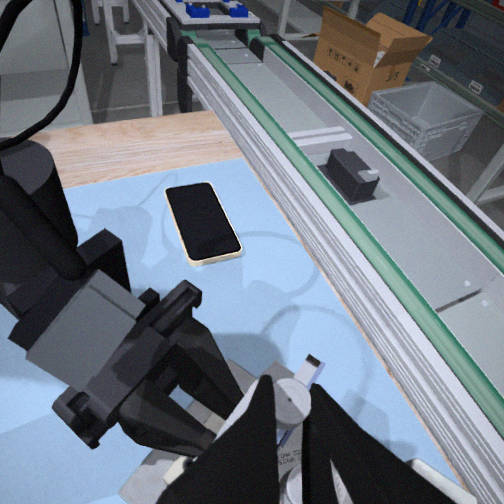

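{"op": "execute_actions", "data": {"actions": [{"rows": [
[-0.379,2.217,1.111,1.098,0.525,0.0,-0.665, 0.530,1.7585,1.559,-0.271,-0.595,-0.372,-0.715],
[-0.379,2.217,1.111,1.098,0.525,0.0,-0.665, 0.530,1.757,1.560,-0.265,-0.595,-0.372,-0.72],
[-0.379,2.217,1.111,1.098,0.525,0.0,-0.665, 0.530,1.7555,1.561,-0.260,-0.595,-0.372,-0.72],
[-0.379,2.217,1.111,1.098,0.525,0.0,-0.665, 0.530,1.754,1.562,-0.255,-0.595,-0.372,-0.72],
[-0.379,2.217,1.111,1.098,0.525,0.0,-0.665, 0.530,1.7525,1.563,-0.249,-0.595,-0.372,-0.72],
[-0.379,2.217,1.111,1.098,0.525,0.0,-0.665, 0.530,1.751,1.565,-0.244,-0.595,-0.372,-0.72],
[-0.379,2.217,1.111,1.098,0.525,0.0,-0.665, 0.530,1.7495,1.566,-0.239,-0.595,-0.372,-0.72],
[-0.379,2.217,1.111,1.098,0.525,0.0,-0.665, 0.530,1.748,1.567,-0.233,-0.595,-0.372,-0.72],
[-0.379,2.217,1.111,1.098,0.525,0.0,-0.665, 0.530,1.7465,1.568,-0.228,-0.595,-0.372,-0.72],
[-0.379,2.217,1.111,1.098,0.525,0.0,-0.665, 0.530,1.745,1.569,-0.223,-0.595,-0.372,-0.72],
[-0.379,2.217,1.111,1.098,0.525,0.0,-0.665, 0.530,1.7435,1.570,-0.217,-0.595,-0.372,-0.72],
[-0.379,2.217,1.111,1.098,0.525,0.0,-0.665, 0.530,1.742,1.571,-0.212,-0.595,-0.372,-0.72]
], "steps": 15}]}}

{"op": "execute_actions", "data": {"actions": [{"steps": 8}]}}

Scene clock: 52.17 s of 4200.00 s.
left_arm: end_effector_position=(+0.4933, +0.0177, +0.1378) grip_measured=-0.640 end_effector_quat_wxyz=(+0.612, +0.355, +0.612, -0.354) | right_arm: end_effector_position=(+0.4995, +0.0263, +0.2366) grip_measured=-0.702 end_effector_quat_wxyz=(+0.447, -0.411, +0.756, +0.245)
Joint positions: left_arm=[-0.373  2.201  1.083  1.116  0.535  0.001  0.017] | right_arm=[ 0.523  1.796  1.504 -0.322 -0.586 -0.37   0.014]
Joint velocities: left_arm=[ 0.012 -0.007  0.002 -0.051  0.022 -0.007 -0.001] | right_arm=[-0.007  0.002 -0.017  0.037 -0.022  0.051  0.   ]
Joint torques (N m, as the arm reports them, + toward a larger angle): left_arm=[ -0.43 -11.28   6.64   1.52  -0.12  -0.02] | right_arm=[  0.64 -14.78  11.54   2.42  -0.31  -0.02]
Steps of this call (steps 1 to 12: the robot went on to your last target; steps 13 to 24: the first 12 steps of this action). Readings (joint positions):
13: left_arm=[-0.373 2.201 1.083 1.116 0.535 0.001] | right_arm=[0.523 1.796 1.504 -0.325 -0.586 -0.370]
14: left_arm=[-0.373 2.201 1.083 1.116 0.535 0.001] | right_arm=[0.523 1.796 1.504 -0.324 -0.586 -0.370]
16: left_arm=[-0.373 2.201 1.083 1.116 0.535 0.001] | right_arm=[0.523 1.796 1.504 -0.324 -0.586 -0.370]
20: left_arm=[-0.373 2.201 1.083 1.116 0.535 0.001] | right_arm=[0.523 1.796 1.504 -0.323 -0.586 -0.370]
24: the state above

Scene clock: 52.43 s of 4200.00 s.
left_arm: end_effector_position=(+0.4933, +0.0177, +0.1378) grip_measured=-0.640 end_effector_quat_wxyz=(+0.612, +0.355, +0.612, -0.354) | right_arm: end_effector_position=(+0.4996, +0.0263, +0.2366) grip_measured=-0.702 end_effector_quat_wxyz=(+0.447, -0.411, +0.755, +0.245)
Joint positions: left_arm=[-0.373  2.201  1.083  1.116  0.535  0.001  0.017] | right_arm=[ 0.523  1.796  1.504 -0.321 -0.586 -0.37   0.014]
Joint velocities: left_arm=[-0.007 -0.022 -0.007  0.066 -0.007  0.022  0.001] | right_arm=[ 0.007 -0.012 -0.002  0.022  0.022 -0.007 -0.001]
Joint torques (N m, as the arm reports them, + toward a larger angle): left_arm=[ -0.31 -11.11   6.56   1.52  -0.13   0.02] | right_arm=[  0.65 -14.77  11.57   2.43  -0.31  -0.02]
Kept back: nothing.
Steps of this call (steps 1 to 3: the last 3 steps of your previous action; steps 4 to 8: the robot went on to your last target). Readings (joint positions):
1: left_arm=[-0.373 2.201 1.083 1.116 0.535 0.001] | right_arm=[0.523 1.796 1.504 -0.321 -0.586 -0.370]
2: left_arm=[-0.373 2.201 1.083 1.116 0.535 0.001] | right_arm=[0.523 1.796 1.504 -0.321 -0.586 -0.370]
4: left_arm=[-0.373 2.201 1.083 1.116 0.535 0.001] | right_arm=[0.523 1.796 1.504 -0.321 -0.586 -0.370]
8: the state above

{"op": "execute_actions", "data": {"actions": [{"rows": [
[-0.379,2.217,1.111,1.098,0.525,0.0,-0.665, 0.530,1.7396,1.5736,-0.204,-0.595,-0.372,-0.72],
[-0.379,2.217,1.111,1.098,0.525,0.0,-0.665, 0.530,1.7372,1.5762,-0.195,-0.595,-0.372,-0.72],
[-0.379,2.217,1.111,1.098,0.525,0.0,-0.665, 0.530,1.7348,1.5788,-0.187,-0.595,-0.372,-0.72],
[-0.379,2.217,1.111,1.098,0.525,0.0,-0.665, 0.530,1.7324,1.5813,-0.179,-0.595,-0.372,-0.72],
[-0.379,2.217,1.111,1.098,0.525,0.0,-0.665, 0.530,1.7300,1.5839,-0.170,-0.595,-0.372,-0.72],
[-0.379,2.217,1.111,1.098,0.525,0.0,-0.665, 0.530,1.7275,1.5865,-0.162,-0.595,-0.372,-0.72],
[-0.379,2.217,1.111,1.098,0.525,0.0,-0.665, 0.530,1.7251,1.5891,-0.154,-0.595,-0.372,-0.72],
[-0.379,2.217,1.111,1.098,0.525,0.0,-0.665, 0.530,1.7227,1.5917,-0.145,-0.595,-0.372,-0.72],
[-0.379,2.217,1.111,1.098,0.525,0.0,-0.665, 0.530,1.7203,1.5943,-0.137,-0.595,-0.372,-0.72],
[-0.379,2.217,1.111,1.098,0.525,0.0,-0.665, 0.530,1.7179,1.5968,-0.129,-0.595,-0.372,-0.72],
[-0.379,2.217,1.111,1.098,0.525,0.0,-0.665, 0.530,1.7154,1.5994,-0.120,-0.595,-0.372,-0.72],
[-0.379,2.217,1.111,1.098,0.525,0.0,-0.665, 0.530,1.713,1.602,-0.112,-0.595,-0.372,-0.72]
], "steps": 15}]}}

{"op": "execute_actions", "data": {"actions": [{"steps": 8}], "pictures": true}}

Scene clock: 53.20 s of 4200.00 s.
left_arm: end_effector_position=(+0.4934, +0.0177, +0.1378) grip_measured=-0.640 end_effector_quat_wxyz=(+0.612, +0.354, +0.612, -0.354) | right_arm: end_effector_position=(+0.4998, +0.0264, +0.2374) grip_measured=-0.702 end_effector_quat_wxyz=(+0.448, -0.412, +0.755, +0.245)
Joint positions: left_arm=[-0.373  2.201  1.083  1.116  0.534  0.001  0.017] | right_arm=[ 0.523  1.796  1.505 -0.321 -0.586 -0.37   0.014]
Joint velocities: left_arm=[-0.007  0.002  0.007  0.066 -0.022 -0.037  0.   ] | right_arm=[ 0.022 -0.007 -0.007  0.037 -0.051 -0.066  0.001]
Joint torques (N m, as the arm reports them, + toward a larger angle): left_arm=[ -0.38 -11.26   6.7    1.5   -0.13  -0.01] | right_arm=[  0.45 -15.    11.48   2.74  -0.28  -0.01]
Steps of this call (steps 1 to 11: the robot went on to your last target; steps 12 to 23: the first 12 steps of this action). Readings (joint positions):
12: left_arm=[-0.373 2.201 1.083 1.116 0.535 0.001] | right_arm=[0.523 1.796 1.504 -0.321 -0.586 -0.370]
13: left_arm=[-0.373 2.201 1.083 1.116 0.535 0.001] | right_arm=[0.523 1.796 1.505 -0.321 -0.586 -0.370]
15: left_arm=[-0.373 2.201 1.083 1.116 0.534 0.001] | right_arm=[0.523 1.796 1.505 -0.321 -0.586 -0.370]
19: left_arm=[-0.373 2.201 1.083 1.116 0.534 0.001] | right_arm=[0.523 1.796 1.505 -0.321 -0.586 -0.370]
23: the state above

Scene clock: 53.47 s of 4200.00 s.
left_arm: end_effector_position=(+0.4934, +0.0177, +0.1378) grip_measured=-0.640 end_effector_quat_wxyz=(+0.612, +0.354, +0.612, -0.354) | right_arm: end_effector_position=(+0.4998, +0.0264, +0.2374) grip_measured=-0.702 end_effector_quat_wxyz=(+0.448, -0.412, +0.755, +0.245)
Joint positions: left_arm=[-0.373  2.201  1.083  1.116  0.534  0.001  0.017] | right_arm=[ 0.523  1.796  1.505 -0.321 -0.586 -0.37   0.014]
Joint velocities: left_arm=[-0.002 -0.012 -0.002 -0.037 -0.037 -0.007 -0.   ] | right_arm=[-0.017  0.002 -0.017 -0.022 -0.037  0.066 -0.   ]
Joint torques (N m, as the arm reports them, + toward a larger angle): left_arm=[ -0.38 -11.31   6.72   1.52  -0.11   0.  ] | right_arm=[  0.44 -14.97  11.51   2.73  -0.28  -0.01]
Kept back: nothing.
Steps of this call (steps 1 to 3: the last 3 steps of your previous action; steps 4 to 8: the robot went on to your last target). Readings (joint positions):
1: left_arm=[-0.373 2.201 1.083 1.116 0.534 0.001] | right_arm=[0.523 1.796 1.505 -0.321 -0.586 -0.370]
2: left_arm=[-0.373 2.201 1.083 1.116 0.534 0.001] | right_arm=[0.523 1.796 1.505 -0.321 -0.586 -0.370]
4: left_arm=[-0.373 2.201 1.083 1.116 0.534 0.001] | right_arm=[0.523 1.796 1.505 -0.321 -0.586 -0.370]
8: the state above

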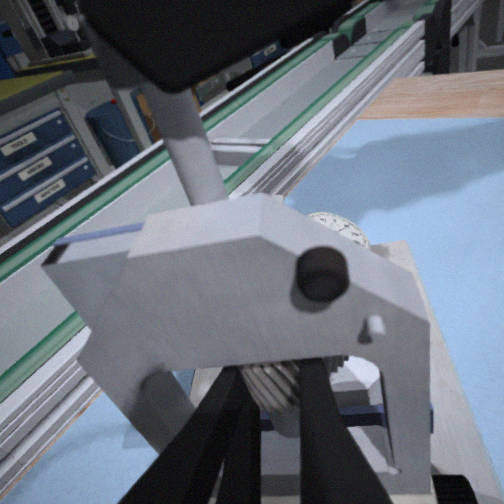

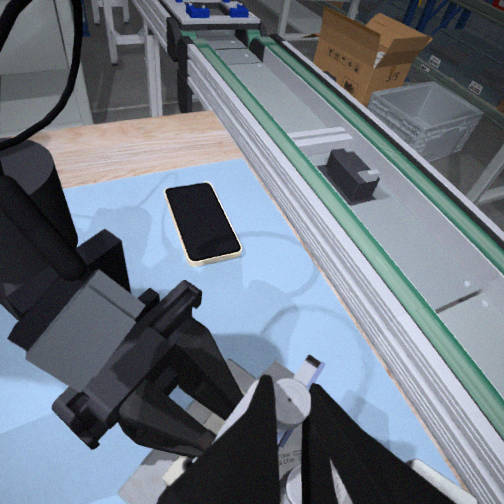

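{"op": "zoom_image", "data": {"camera": "cam_left_wrist", "region": [20, 170, 300, 450]}}

{"op": "zoom_image", "data": {"camera": "cam_left_wrist", "region": [224, 180, 504, 460]}}

Region (20, 170, 300, 450) of cam_left_wrist's 504x504 image, scaled by 1.800, with more detail than that image has.

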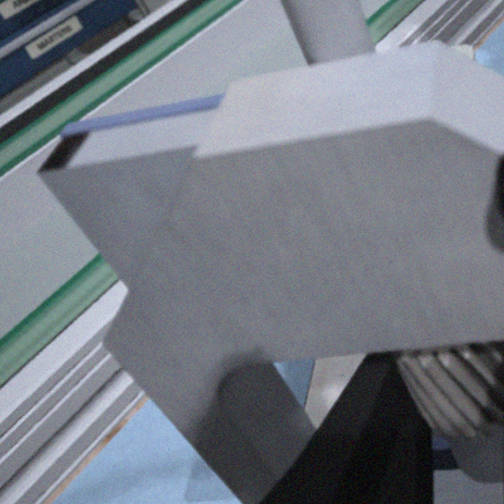

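Region (224, 180, 504, 460) of cam_left_wrist's 504x504 image, scaled by 1.800, with more detail than that image has.

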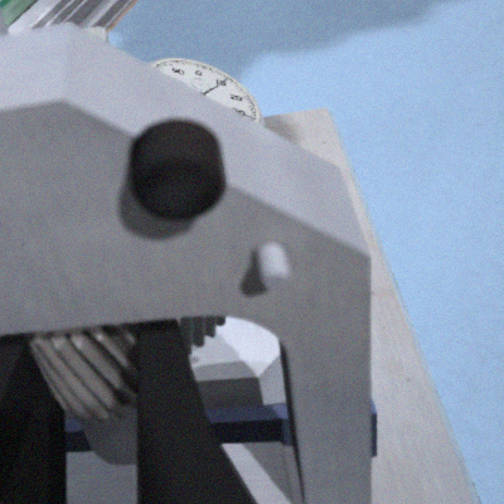

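{"op": "zoom_image", "data": {"camera": "cam_left_wrist", "region": [60, 0, 260, 200]}}

Region (60, 0, 260, 200) of cam_left_wrist's 504x504 image, scaled by 2.520, with more detail than that image has.

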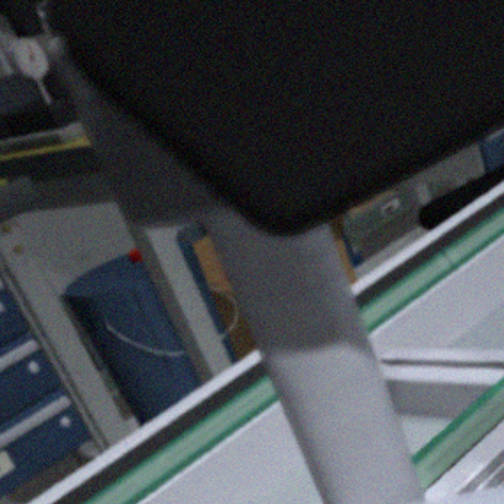

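{"op": "execute_actions", "data": {"actions": [{"rows": [
[-0.379,2.214,1.113,1.108,0.525,0.0,-0.67, 0.530,1.725,1.585,-0.150,-0.595,-0.372,-0.72],
[-0.379,2.211,1.115,1.118,0.525,0.0,-0.67, 0.530,1.725,1.585,-0.150,-0.595,-0.372,-0.72],
[-0.379,2.208,1.117,1.128,0.525,0.0,-0.67, 0.530,1.725,1.585,-0.150,-0.595,-0.372,-0.72],
[-0.379,2.205,1.118,1.138,0.525,0.0,-0.67, 0.530,1.725,1.585,-0.150,-0.595,-0.372,-0.72],
[-0.379,2.202,1.120,1.148,0.525,0.0,-0.67, 0.530,1.725,1.585,-0.150,-0.595,-0.372,-0.72],
[-0.379,2.199,1.122,1.158,0.525,0.0,-0.67, 0.530,1.725,1.585,-0.150,-0.595,-0.372,-0.72],
[-0.379,2.196,1.124,1.168,0.525,0.0,-0.67, 0.530,1.725,1.585,-0.150,-0.595,-0.372,-0.72],
[-0.379,2.193,1.126,1.178,0.525,0.0,-0.67, 0.530,1.725,1.585,-0.150,-0.595,-0.372,-0.72],
[-0.379,2.190,1.128,1.188,0.525,0.0,-0.67, 0.530,1.725,1.585,-0.150,-0.595,-0.372,-0.72],
[-0.379,2.187,1.129,1.198,0.525,0.0,-0.67, 0.530,1.725,1.585,-0.150,-0.595,-0.372,-0.72],
[-0.379,2.184,1.131,1.208,0.525,0.0,-0.67, 0.530,1.725,1.585,-0.150,-0.595,-0.372,-0.72],
[-0.379,2.181,1.133,1.219,0.525,0.0,-0.67, 0.530,1.725,1.585,-0.150,-0.595,-0.372,-0.72]
], "steps": 15}]}}

{"op": "execute_actions", "data": {"actions": [{"steps": 6}], "pictures": true}}

Scene clock: 61.07 s of 4200.00 s.
left_arm: end_effector_position=(+0.4934, +0.0177, +0.1411) grip_measured=-0.640 end_effector_quat_wxyz=(+0.617, +0.355, +0.607, -0.354) | right_arm: end_effector_position=(+0.4997, +0.0264, +0.2390) grip_measured=-0.702 end_effector_quat_wxyz=(+0.450, -0.412, +0.754, +0.244)
Joint positions: left_arm=[-0.373  2.201  1.083  1.131  0.534  0.001  0.017] | right_arm=[ 0.523  1.794  1.505 -0.319 -0.586 -0.37   0.014]
Joint velocities: left_arm=[ 0.002 -0.017 -0.012 -0.022  0.037 -0.051  0.   ] | right_arm=[-0.002 -0.007  0.002  0.11  -0.007  0.022 -0.   ]
Joint torques (N m, as the arm reports them, + toward a larger angle): left_arm=[ -0.43 -15.03   8.24   2.39  -0.12   0.  ] | right_arm=[  0.53 -14.81  11.57   2.68  -0.28  -0.02]
Steps of this call (steps 1 to 15: the robot went on to your last target; steps 16 to 90: nothing new was sent; then 4.20 s passed at rest; steps 91 to 102: the first 12 steps of this action). Readings (joint positions):
91: left_arm=[-0.373 2.201 1.083 1.116 0.534 0.001] | right_arm=[0.523 1.796 1.505 -0.321 -0.586 -0.370]
92: left_arm=[-0.373 2.201 1.083 1.116 0.534 0.001] | right_arm=[0.523 1.796 1.505 -0.321 -0.586 -0.370]
94: left_arm=[-0.373 2.201 1.083 1.117 0.534 0.001] | right_arm=[0.523 1.796 1.505 -0.321 -0.586 -0.370]
98: left_arm=[-0.373 2.201 1.083 1.122 0.534 0.001] | right_arm=[0.523 1.796 1.505 -0.321 -0.586 -0.370]
102: the state above

Scene clock: 61.27 s of 4200.00 s.
left_arm: end_effector_position=(+0.4933, +0.0177, +0.1431) grip_measured=-0.640 end_effector_quat_wxyz=(+0.620, +0.355, +0.604, -0.354) | right_arm: end_effector_position=(+0.4996, +0.0264, +0.2409) grip_measured=-0.702 end_effector_quat_wxyz=(+0.452, -0.412, +0.752, +0.244)
Joint positions: left_arm=[-0.373  2.201  1.083  1.139  0.534  0.001  0.017] | right_arm=[ 0.523  1.791  1.505 -0.317 -0.586 -0.37   0.014]
Joint velocities: left_arm=[ 0.012 -0.007  0.007 -0.095 -0.022 -0.037 -0.   ] | right_arm=[ 0.012 -0.002  0.017 -0.037  0.066 -0.022  0.001]
Joint torques (N m, as the arm reports them, + toward a larger angle): left_arm=[ -0.41 -14.8    8.17   2.52  -0.15  -0.02] | right_arm=[  0.53 -14.86  11.58   2.73  -0.29  -0.02]
Kept back: nothing.
Steps of this call (steps 1 to 3: the last 3 steps of your previous action; steps 4 to 6: the robot went on to your last target). Readings (joint positions):
1: left_arm=[-0.373 2.201 1.083 1.133 0.534 0.001] | right_arm=[0.523 1.793 1.505 -0.319 -0.586 -0.370]
2: left_arm=[-0.373 2.201 1.083 1.136 0.534 0.001] | right_arm=[0.523 1.792 1.505 -0.318 -0.586 -0.370]
4: left_arm=[-0.373 2.201 1.083 1.139 0.534 0.001] | right_arm=[0.523 1.791 1.505 -0.317 -0.586 -0.370]
6: the state above

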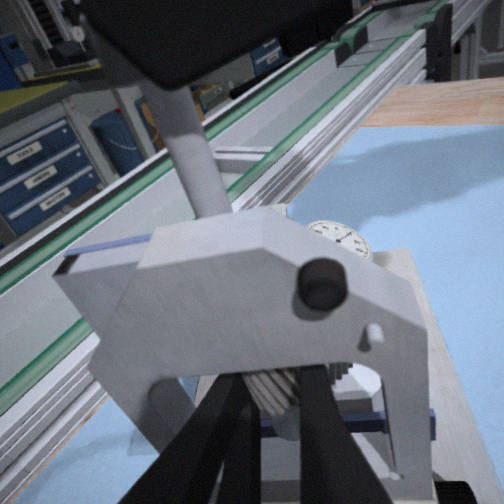

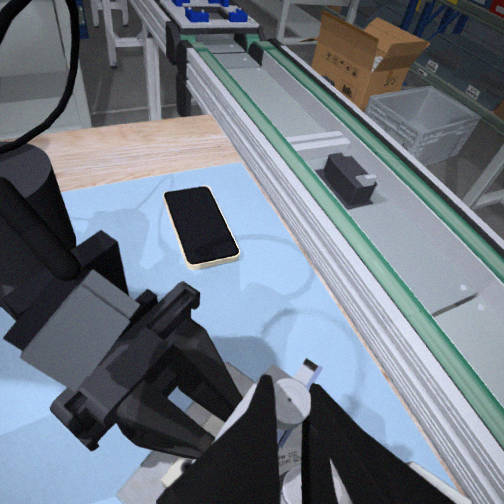

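{"op": "execute_actions", "data": {"actions": [{"rows": [
[-0.379,2.183,1.131,1.210,0.525,0.0,-0.67, 0.530,1.725,1.585,-0.150,-0.595,-0.372,-0.72],
[-0.379,2.185,1.129,1.201,0.525,0.0,-0.67, 0.530,1.725,1.585,-0.150,-0.595,-0.372,-0.72],
[-0.379,2.187,1.127,1.192,0.525,0.0,-0.67, 0.530,1.725,1.585,-0.150,-0.595,-0.372,-0.72],
[-0.379,2.189,1.125,1.183,0.525,0.0,-0.67, 0.530,1.725,1.585,-0.150,-0.595,-0.372,-0.72],
[-0.379,2.191,1.123,1.174,0.525,0.0,-0.67, 0.530,1.725,1.585,-0.150,-0.595,-0.372,-0.72],
[-0.379,2.193,1.121,1.165,0.525,0.0,-0.67, 0.530,1.725,1.585,-0.150,-0.595,-0.372,-0.72],
[-0.379,2.195,1.119,1.156,0.525,0.0,-0.67, 0.530,1.725,1.585,-0.150,-0.595,-0.372,-0.72],
[-0.379,2.197,1.117,1.147,0.525,0.0,-0.67, 0.530,1.725,1.585,-0.150,-0.595,-0.372,-0.72],
[-0.379,2.199,1.115,1.138,0.525,0.0,-0.67, 0.530,1.725,1.585,-0.150,-0.595,-0.372,-0.72],
[-0.379,2.201,1.113,1.129,0.525,0.0,-0.67, 0.530,1.725,1.585,-0.150,-0.595,-0.372,-0.72],
[-0.379,2.201,1.111,1.120,0.525,0.0,-0.67, 0.530,1.725,1.585,-0.150,-0.595,-0.372,-0.72],
[-0.379,2.201,1.111,1.112,0.525,0.0,-0.67, 0.530,1.725,1.585,-0.150,-0.595,-0.372,-0.72]
], "steps": 15}]}}

{"op": "execute_actions", "data": {"actions": [{"steps": 6}]}}

Scene clock: 62.37 s of 4200.00 s.
left_arm: end_effector_position=(+0.4934, +0.0177, +0.1414) grip_measured=-0.640 end_effector_quat_wxyz=(+0.617, +0.355, +0.607, -0.354) | right_arm: end_effector_position=(+0.4996, +0.0264, +0.2409) grip_measured=-0.702 end_effector_quat_wxyz=(+0.452, -0.412, +0.752, +0.244)
Joint positions: left_arm=[-0.373  2.201  1.083  1.132  0.534  0.001  0.017] | right_arm=[ 0.523  1.791  1.505 -0.317 -0.586 -0.37   0.014]
Joint velocities: left_arm=[ 0.002 -0.017  0.002 -0.022  0.051 -0.007 -0.   ] | right_arm=[ 0.007 -0.012 -0.002  0.037  0.007  0.022  0.   ]
Joint torques (N m, as the arm reports them, + toward a larger angle): left_arm=[ -0.53 -12.72   6.53   1.59  -0.19  -0.01] | right_arm=[  0.54 -14.95  11.61   2.72  -0.3   -0.02]
Steps of this call (steps 1 to 15: the robot went on to your last target; steps 16 to 21: nothing new was sent; steps 22 to 33: the first 12 steps of this action). Readings (joint positions):
22: left_arm=[-0.373 2.201 1.083 1.139 0.534 0.001] | right_arm=[0.523 1.791 1.505 -0.317 -0.586 -0.370]
23: left_arm=[-0.373 2.201 1.083 1.139 0.534 0.001] | right_arm=[0.523 1.791 1.505 -0.317 -0.586 -0.370]
25: left_arm=[-0.373 2.201 1.083 1.139 0.534 0.001] | right_arm=[0.523 1.791 1.505 -0.317 -0.586 -0.370]
29: left_arm=[-0.373 2.201 1.083 1.136 0.534 0.001] | right_arm=[0.523 1.791 1.505 -0.317 -0.586 -0.370]
33: the state above

Scene clock: 62.57 s of 4200.00 s.
left_arm: end_effector_position=(+0.4934, +0.0177, +0.1409) grip_measured=-0.640 end_effector_quat_wxyz=(+0.617, +0.355, +0.607, -0.354) | right_arm: end_effector_position=(+0.4996, +0.0264, +0.2409) grip_measured=-0.702 end_effector_quat_wxyz=(+0.452, -0.412, +0.752, +0.244)
Joint positions: left_arm=[-0.373  2.201  1.083  1.13   0.534  0.001  0.017] | right_arm=[ 0.523  1.791  1.505 -0.317 -0.586 -0.37   0.014]
Joint velocities: left_arm=[-0.002 -0.007 -0.002  0.051 -0.066 -0.022 -0.001] | right_arm=[ 0.002  0.002 -0.017  0.051 -0.037  0.051 -0.001]
Joint torques (N m, as the arm reports them, + toward a larger angle): left_arm=[ -0.33 -12.74   6.51   1.54  -0.13  -0.04] | right_arm=[  0.57 -14.87  11.61   2.73  -0.3   -0.02]
Kept back: nothing.
Steps of this call (steps 1 to 3: the last 3 steps of your previous action; steps 4 to 6: the robot went on to your last target). Readings (joint positions):
1: left_arm=[-0.373 2.201 1.083 1.131 0.534 0.001] | right_arm=[0.523 1.791 1.505 -0.317 -0.586 -0.370]
2: left_arm=[-0.373 2.201 1.083 1.130 0.534 0.001] | right_arm=[0.523 1.791 1.505 -0.317 -0.586 -0.370]
4: left_arm=[-0.373 2.201 1.083 1.130 0.534 0.001] | right_arm=[0.523 1.791 1.505 -0.317 -0.586 -0.370]
6: the state above

{"op": "execute_actions", "data": {"actions": [{"rows": [
[-0.379,2.201,1.111,1.112,0.525,0.0,-0.67, 0.530,1.729,1.581,-0.163,-0.595,-0.372,-0.72],
[-0.379,2.201,1.111,1.112,0.525,0.0,-0.67, 0.530,1.733,1.577,-0.176,-0.595,-0.372,-0.72],
[-0.379,2.201,1.111,1.112,0.525,0.0,-0.67, 0.530,1.737,1.573,-0.189,-0.595,-0.372,-0.72],
[-0.379,2.201,1.111,1.112,0.525,0.0,-0.67, 0.530,1.741,1.569,-0.202,-0.595,-0.372,-0.72],
[-0.379,2.201,1.111,1.112,0.525,0.0,-0.67, 0.530,1.745,1.565,-0.215,-0.595,-0.372,-0.72],
[-0.379,2.201,1.111,1.112,0.525,0.0,-0.67, 0.530,1.749,1.561,-0.228,-0.595,-0.372,-0.72],
[-0.379,2.201,1.111,1.112,0.525,0.0,-0.67, 0.530,1.753,1.557,-0.241,-0.595,-0.372,-0.72],
[-0.379,2.201,1.111,1.112,0.525,0.0,-0.67, 0.530,1.757,1.553,-0.254,-0.595,-0.372,-0.72],
[-0.379,2.201,1.111,1.112,0.525,0.0,-0.67, 0.530,1.761,1.549,-0.267,-0.595,-0.372,-0.72],
[-0.379,2.201,1.111,1.112,0.525,0.0,-0.67, 0.530,1.765,1.545,-0.280,-0.595,-0.372,-0.72],
[-0.379,2.201,1.111,1.112,0.525,0.0,-0.67, 0.530,1.769,1.541,-0.293,-0.595,-0.372,-0.72],
[-0.379,2.201,1.111,1.112,0.525,0.0,-0.67, 0.530,1.773,1.537,-0.306,-0.595,-0.372,-0.72]
], "steps": 15}]}}

{"op": "execute_actions", "data": {"actions": [{"steps": 6}]}}

Scene clock: 63.43 s of 4200.00 s.
left_arm: end_effector_position=(+0.4933, +0.0177, +0.1396) grip_measured=-0.640 end_effector_quat_wxyz=(+0.615, +0.355, +0.609, -0.354) | right_arm: end_effector_position=(+0.4989, +0.0262, +0.2384) grip_measured=-0.702 end_effector_quat_wxyz=(+0.448, -0.411, +0.756, +0.242)
Joint positions: left_arm=[-0.373  2.201  1.083  1.125  0.534  0.001  0.017] | right_arm=[ 0.525  1.792  1.505 -0.326 -0.58  -0.37   0.014]
Joint velocities: left_arm=[-0.007 -0.002 -0.012 -0.081  0.022 -0.11   0.   ] | right_arm=[ 0.002  0.012 -0.002 -0.022 -0.037 -0.022  0.001]
Joint torques (N m, as the arm reports them, + toward a larger angle): left_arm=[ -0.28 -12.78   6.71   1.64  -0.2   -0.01] | right_arm=[  0.48 -11.95   9.12   1.63  -0.41  -0.03]
Steps of this call (steps 1 to 14: the robot went on to your last target; steps 15 to 26: the first 12 steps of this action). Readings (joint positions):
15: left_arm=[-0.373 2.201 1.083 1.130 0.534 0.001] | right_arm=[0.523 1.791 1.505 -0.317 -0.586 -0.370]
16: left_arm=[-0.373 2.201 1.083 1.130 0.534 0.001] | right_arm=[0.523 1.791 1.505 -0.317 -0.586 -0.370]
18: left_arm=[-0.373 2.201 1.083 1.130 0.534 0.001] | right_arm=[0.523 1.791 1.505 -0.317 -0.586 -0.370]
22: left_arm=[-0.373 2.201 1.083 1.128 0.534 0.001] | right_arm=[0.523 1.791 1.505 -0.321 -0.585 -0.370]
26: the state above

Scene clock: 63.63 s of 4200.00 s.
left_arm: end_effector_position=(+0.4933, +0.0176, +0.1392) grip_measured=-0.640 end_effector_quat_wxyz=(+0.614, +0.355, +0.610, -0.354) | right_arm: end_effector_position=(+0.4990, +0.0262, +0.2373) grip_measured=-0.702 end_effector_quat_wxyz=(+0.447, -0.411, +0.756, +0.242)
Joint positions: left_arm=[-0.373  2.201  1.083  1.122  0.535  0.001  0.017] | right_arm=[ 0.525  1.793  1.505 -0.327 -0.58  -0.37   0.014]
Joint velocities: left_arm=[-0.012  0.007 -0.007 -0.037  0.007  0.051  0.   ] | right_arm=[ 0.012 -0.007 -0.007  0.007  0.066  0.007 -0.   ]
Joint torques (N m, as the arm reports them, + toward a larger angle): left_arm=[ -0.44 -12.81   6.58   1.61  -0.11   0.  ] | right_arm=[  0.47 -11.92   9.13   1.62  -0.39  -0.02]
Kept back: nothing.
Steps of this call (steps 1 to 3: the last 3 steps of your previous action; steps 4 to 6: the robot went on to your last target). Readings (joint positions):
1: left_arm=[-0.373 2.201 1.083 1.123 0.535 0.001] | right_arm=[0.525 1.793 1.505 -0.327 -0.580 -0.370]
2: left_arm=[-0.373 2.201 1.083 1.122 0.535 0.001] | right_arm=[0.525 1.793 1.505 -0.327 -0.580 -0.370]
4: left_arm=[-0.373 2.201 1.083 1.122 0.535 0.001] | right_arm=[0.525 1.793 1.505 -0.327 -0.580 -0.370]
6: the state above


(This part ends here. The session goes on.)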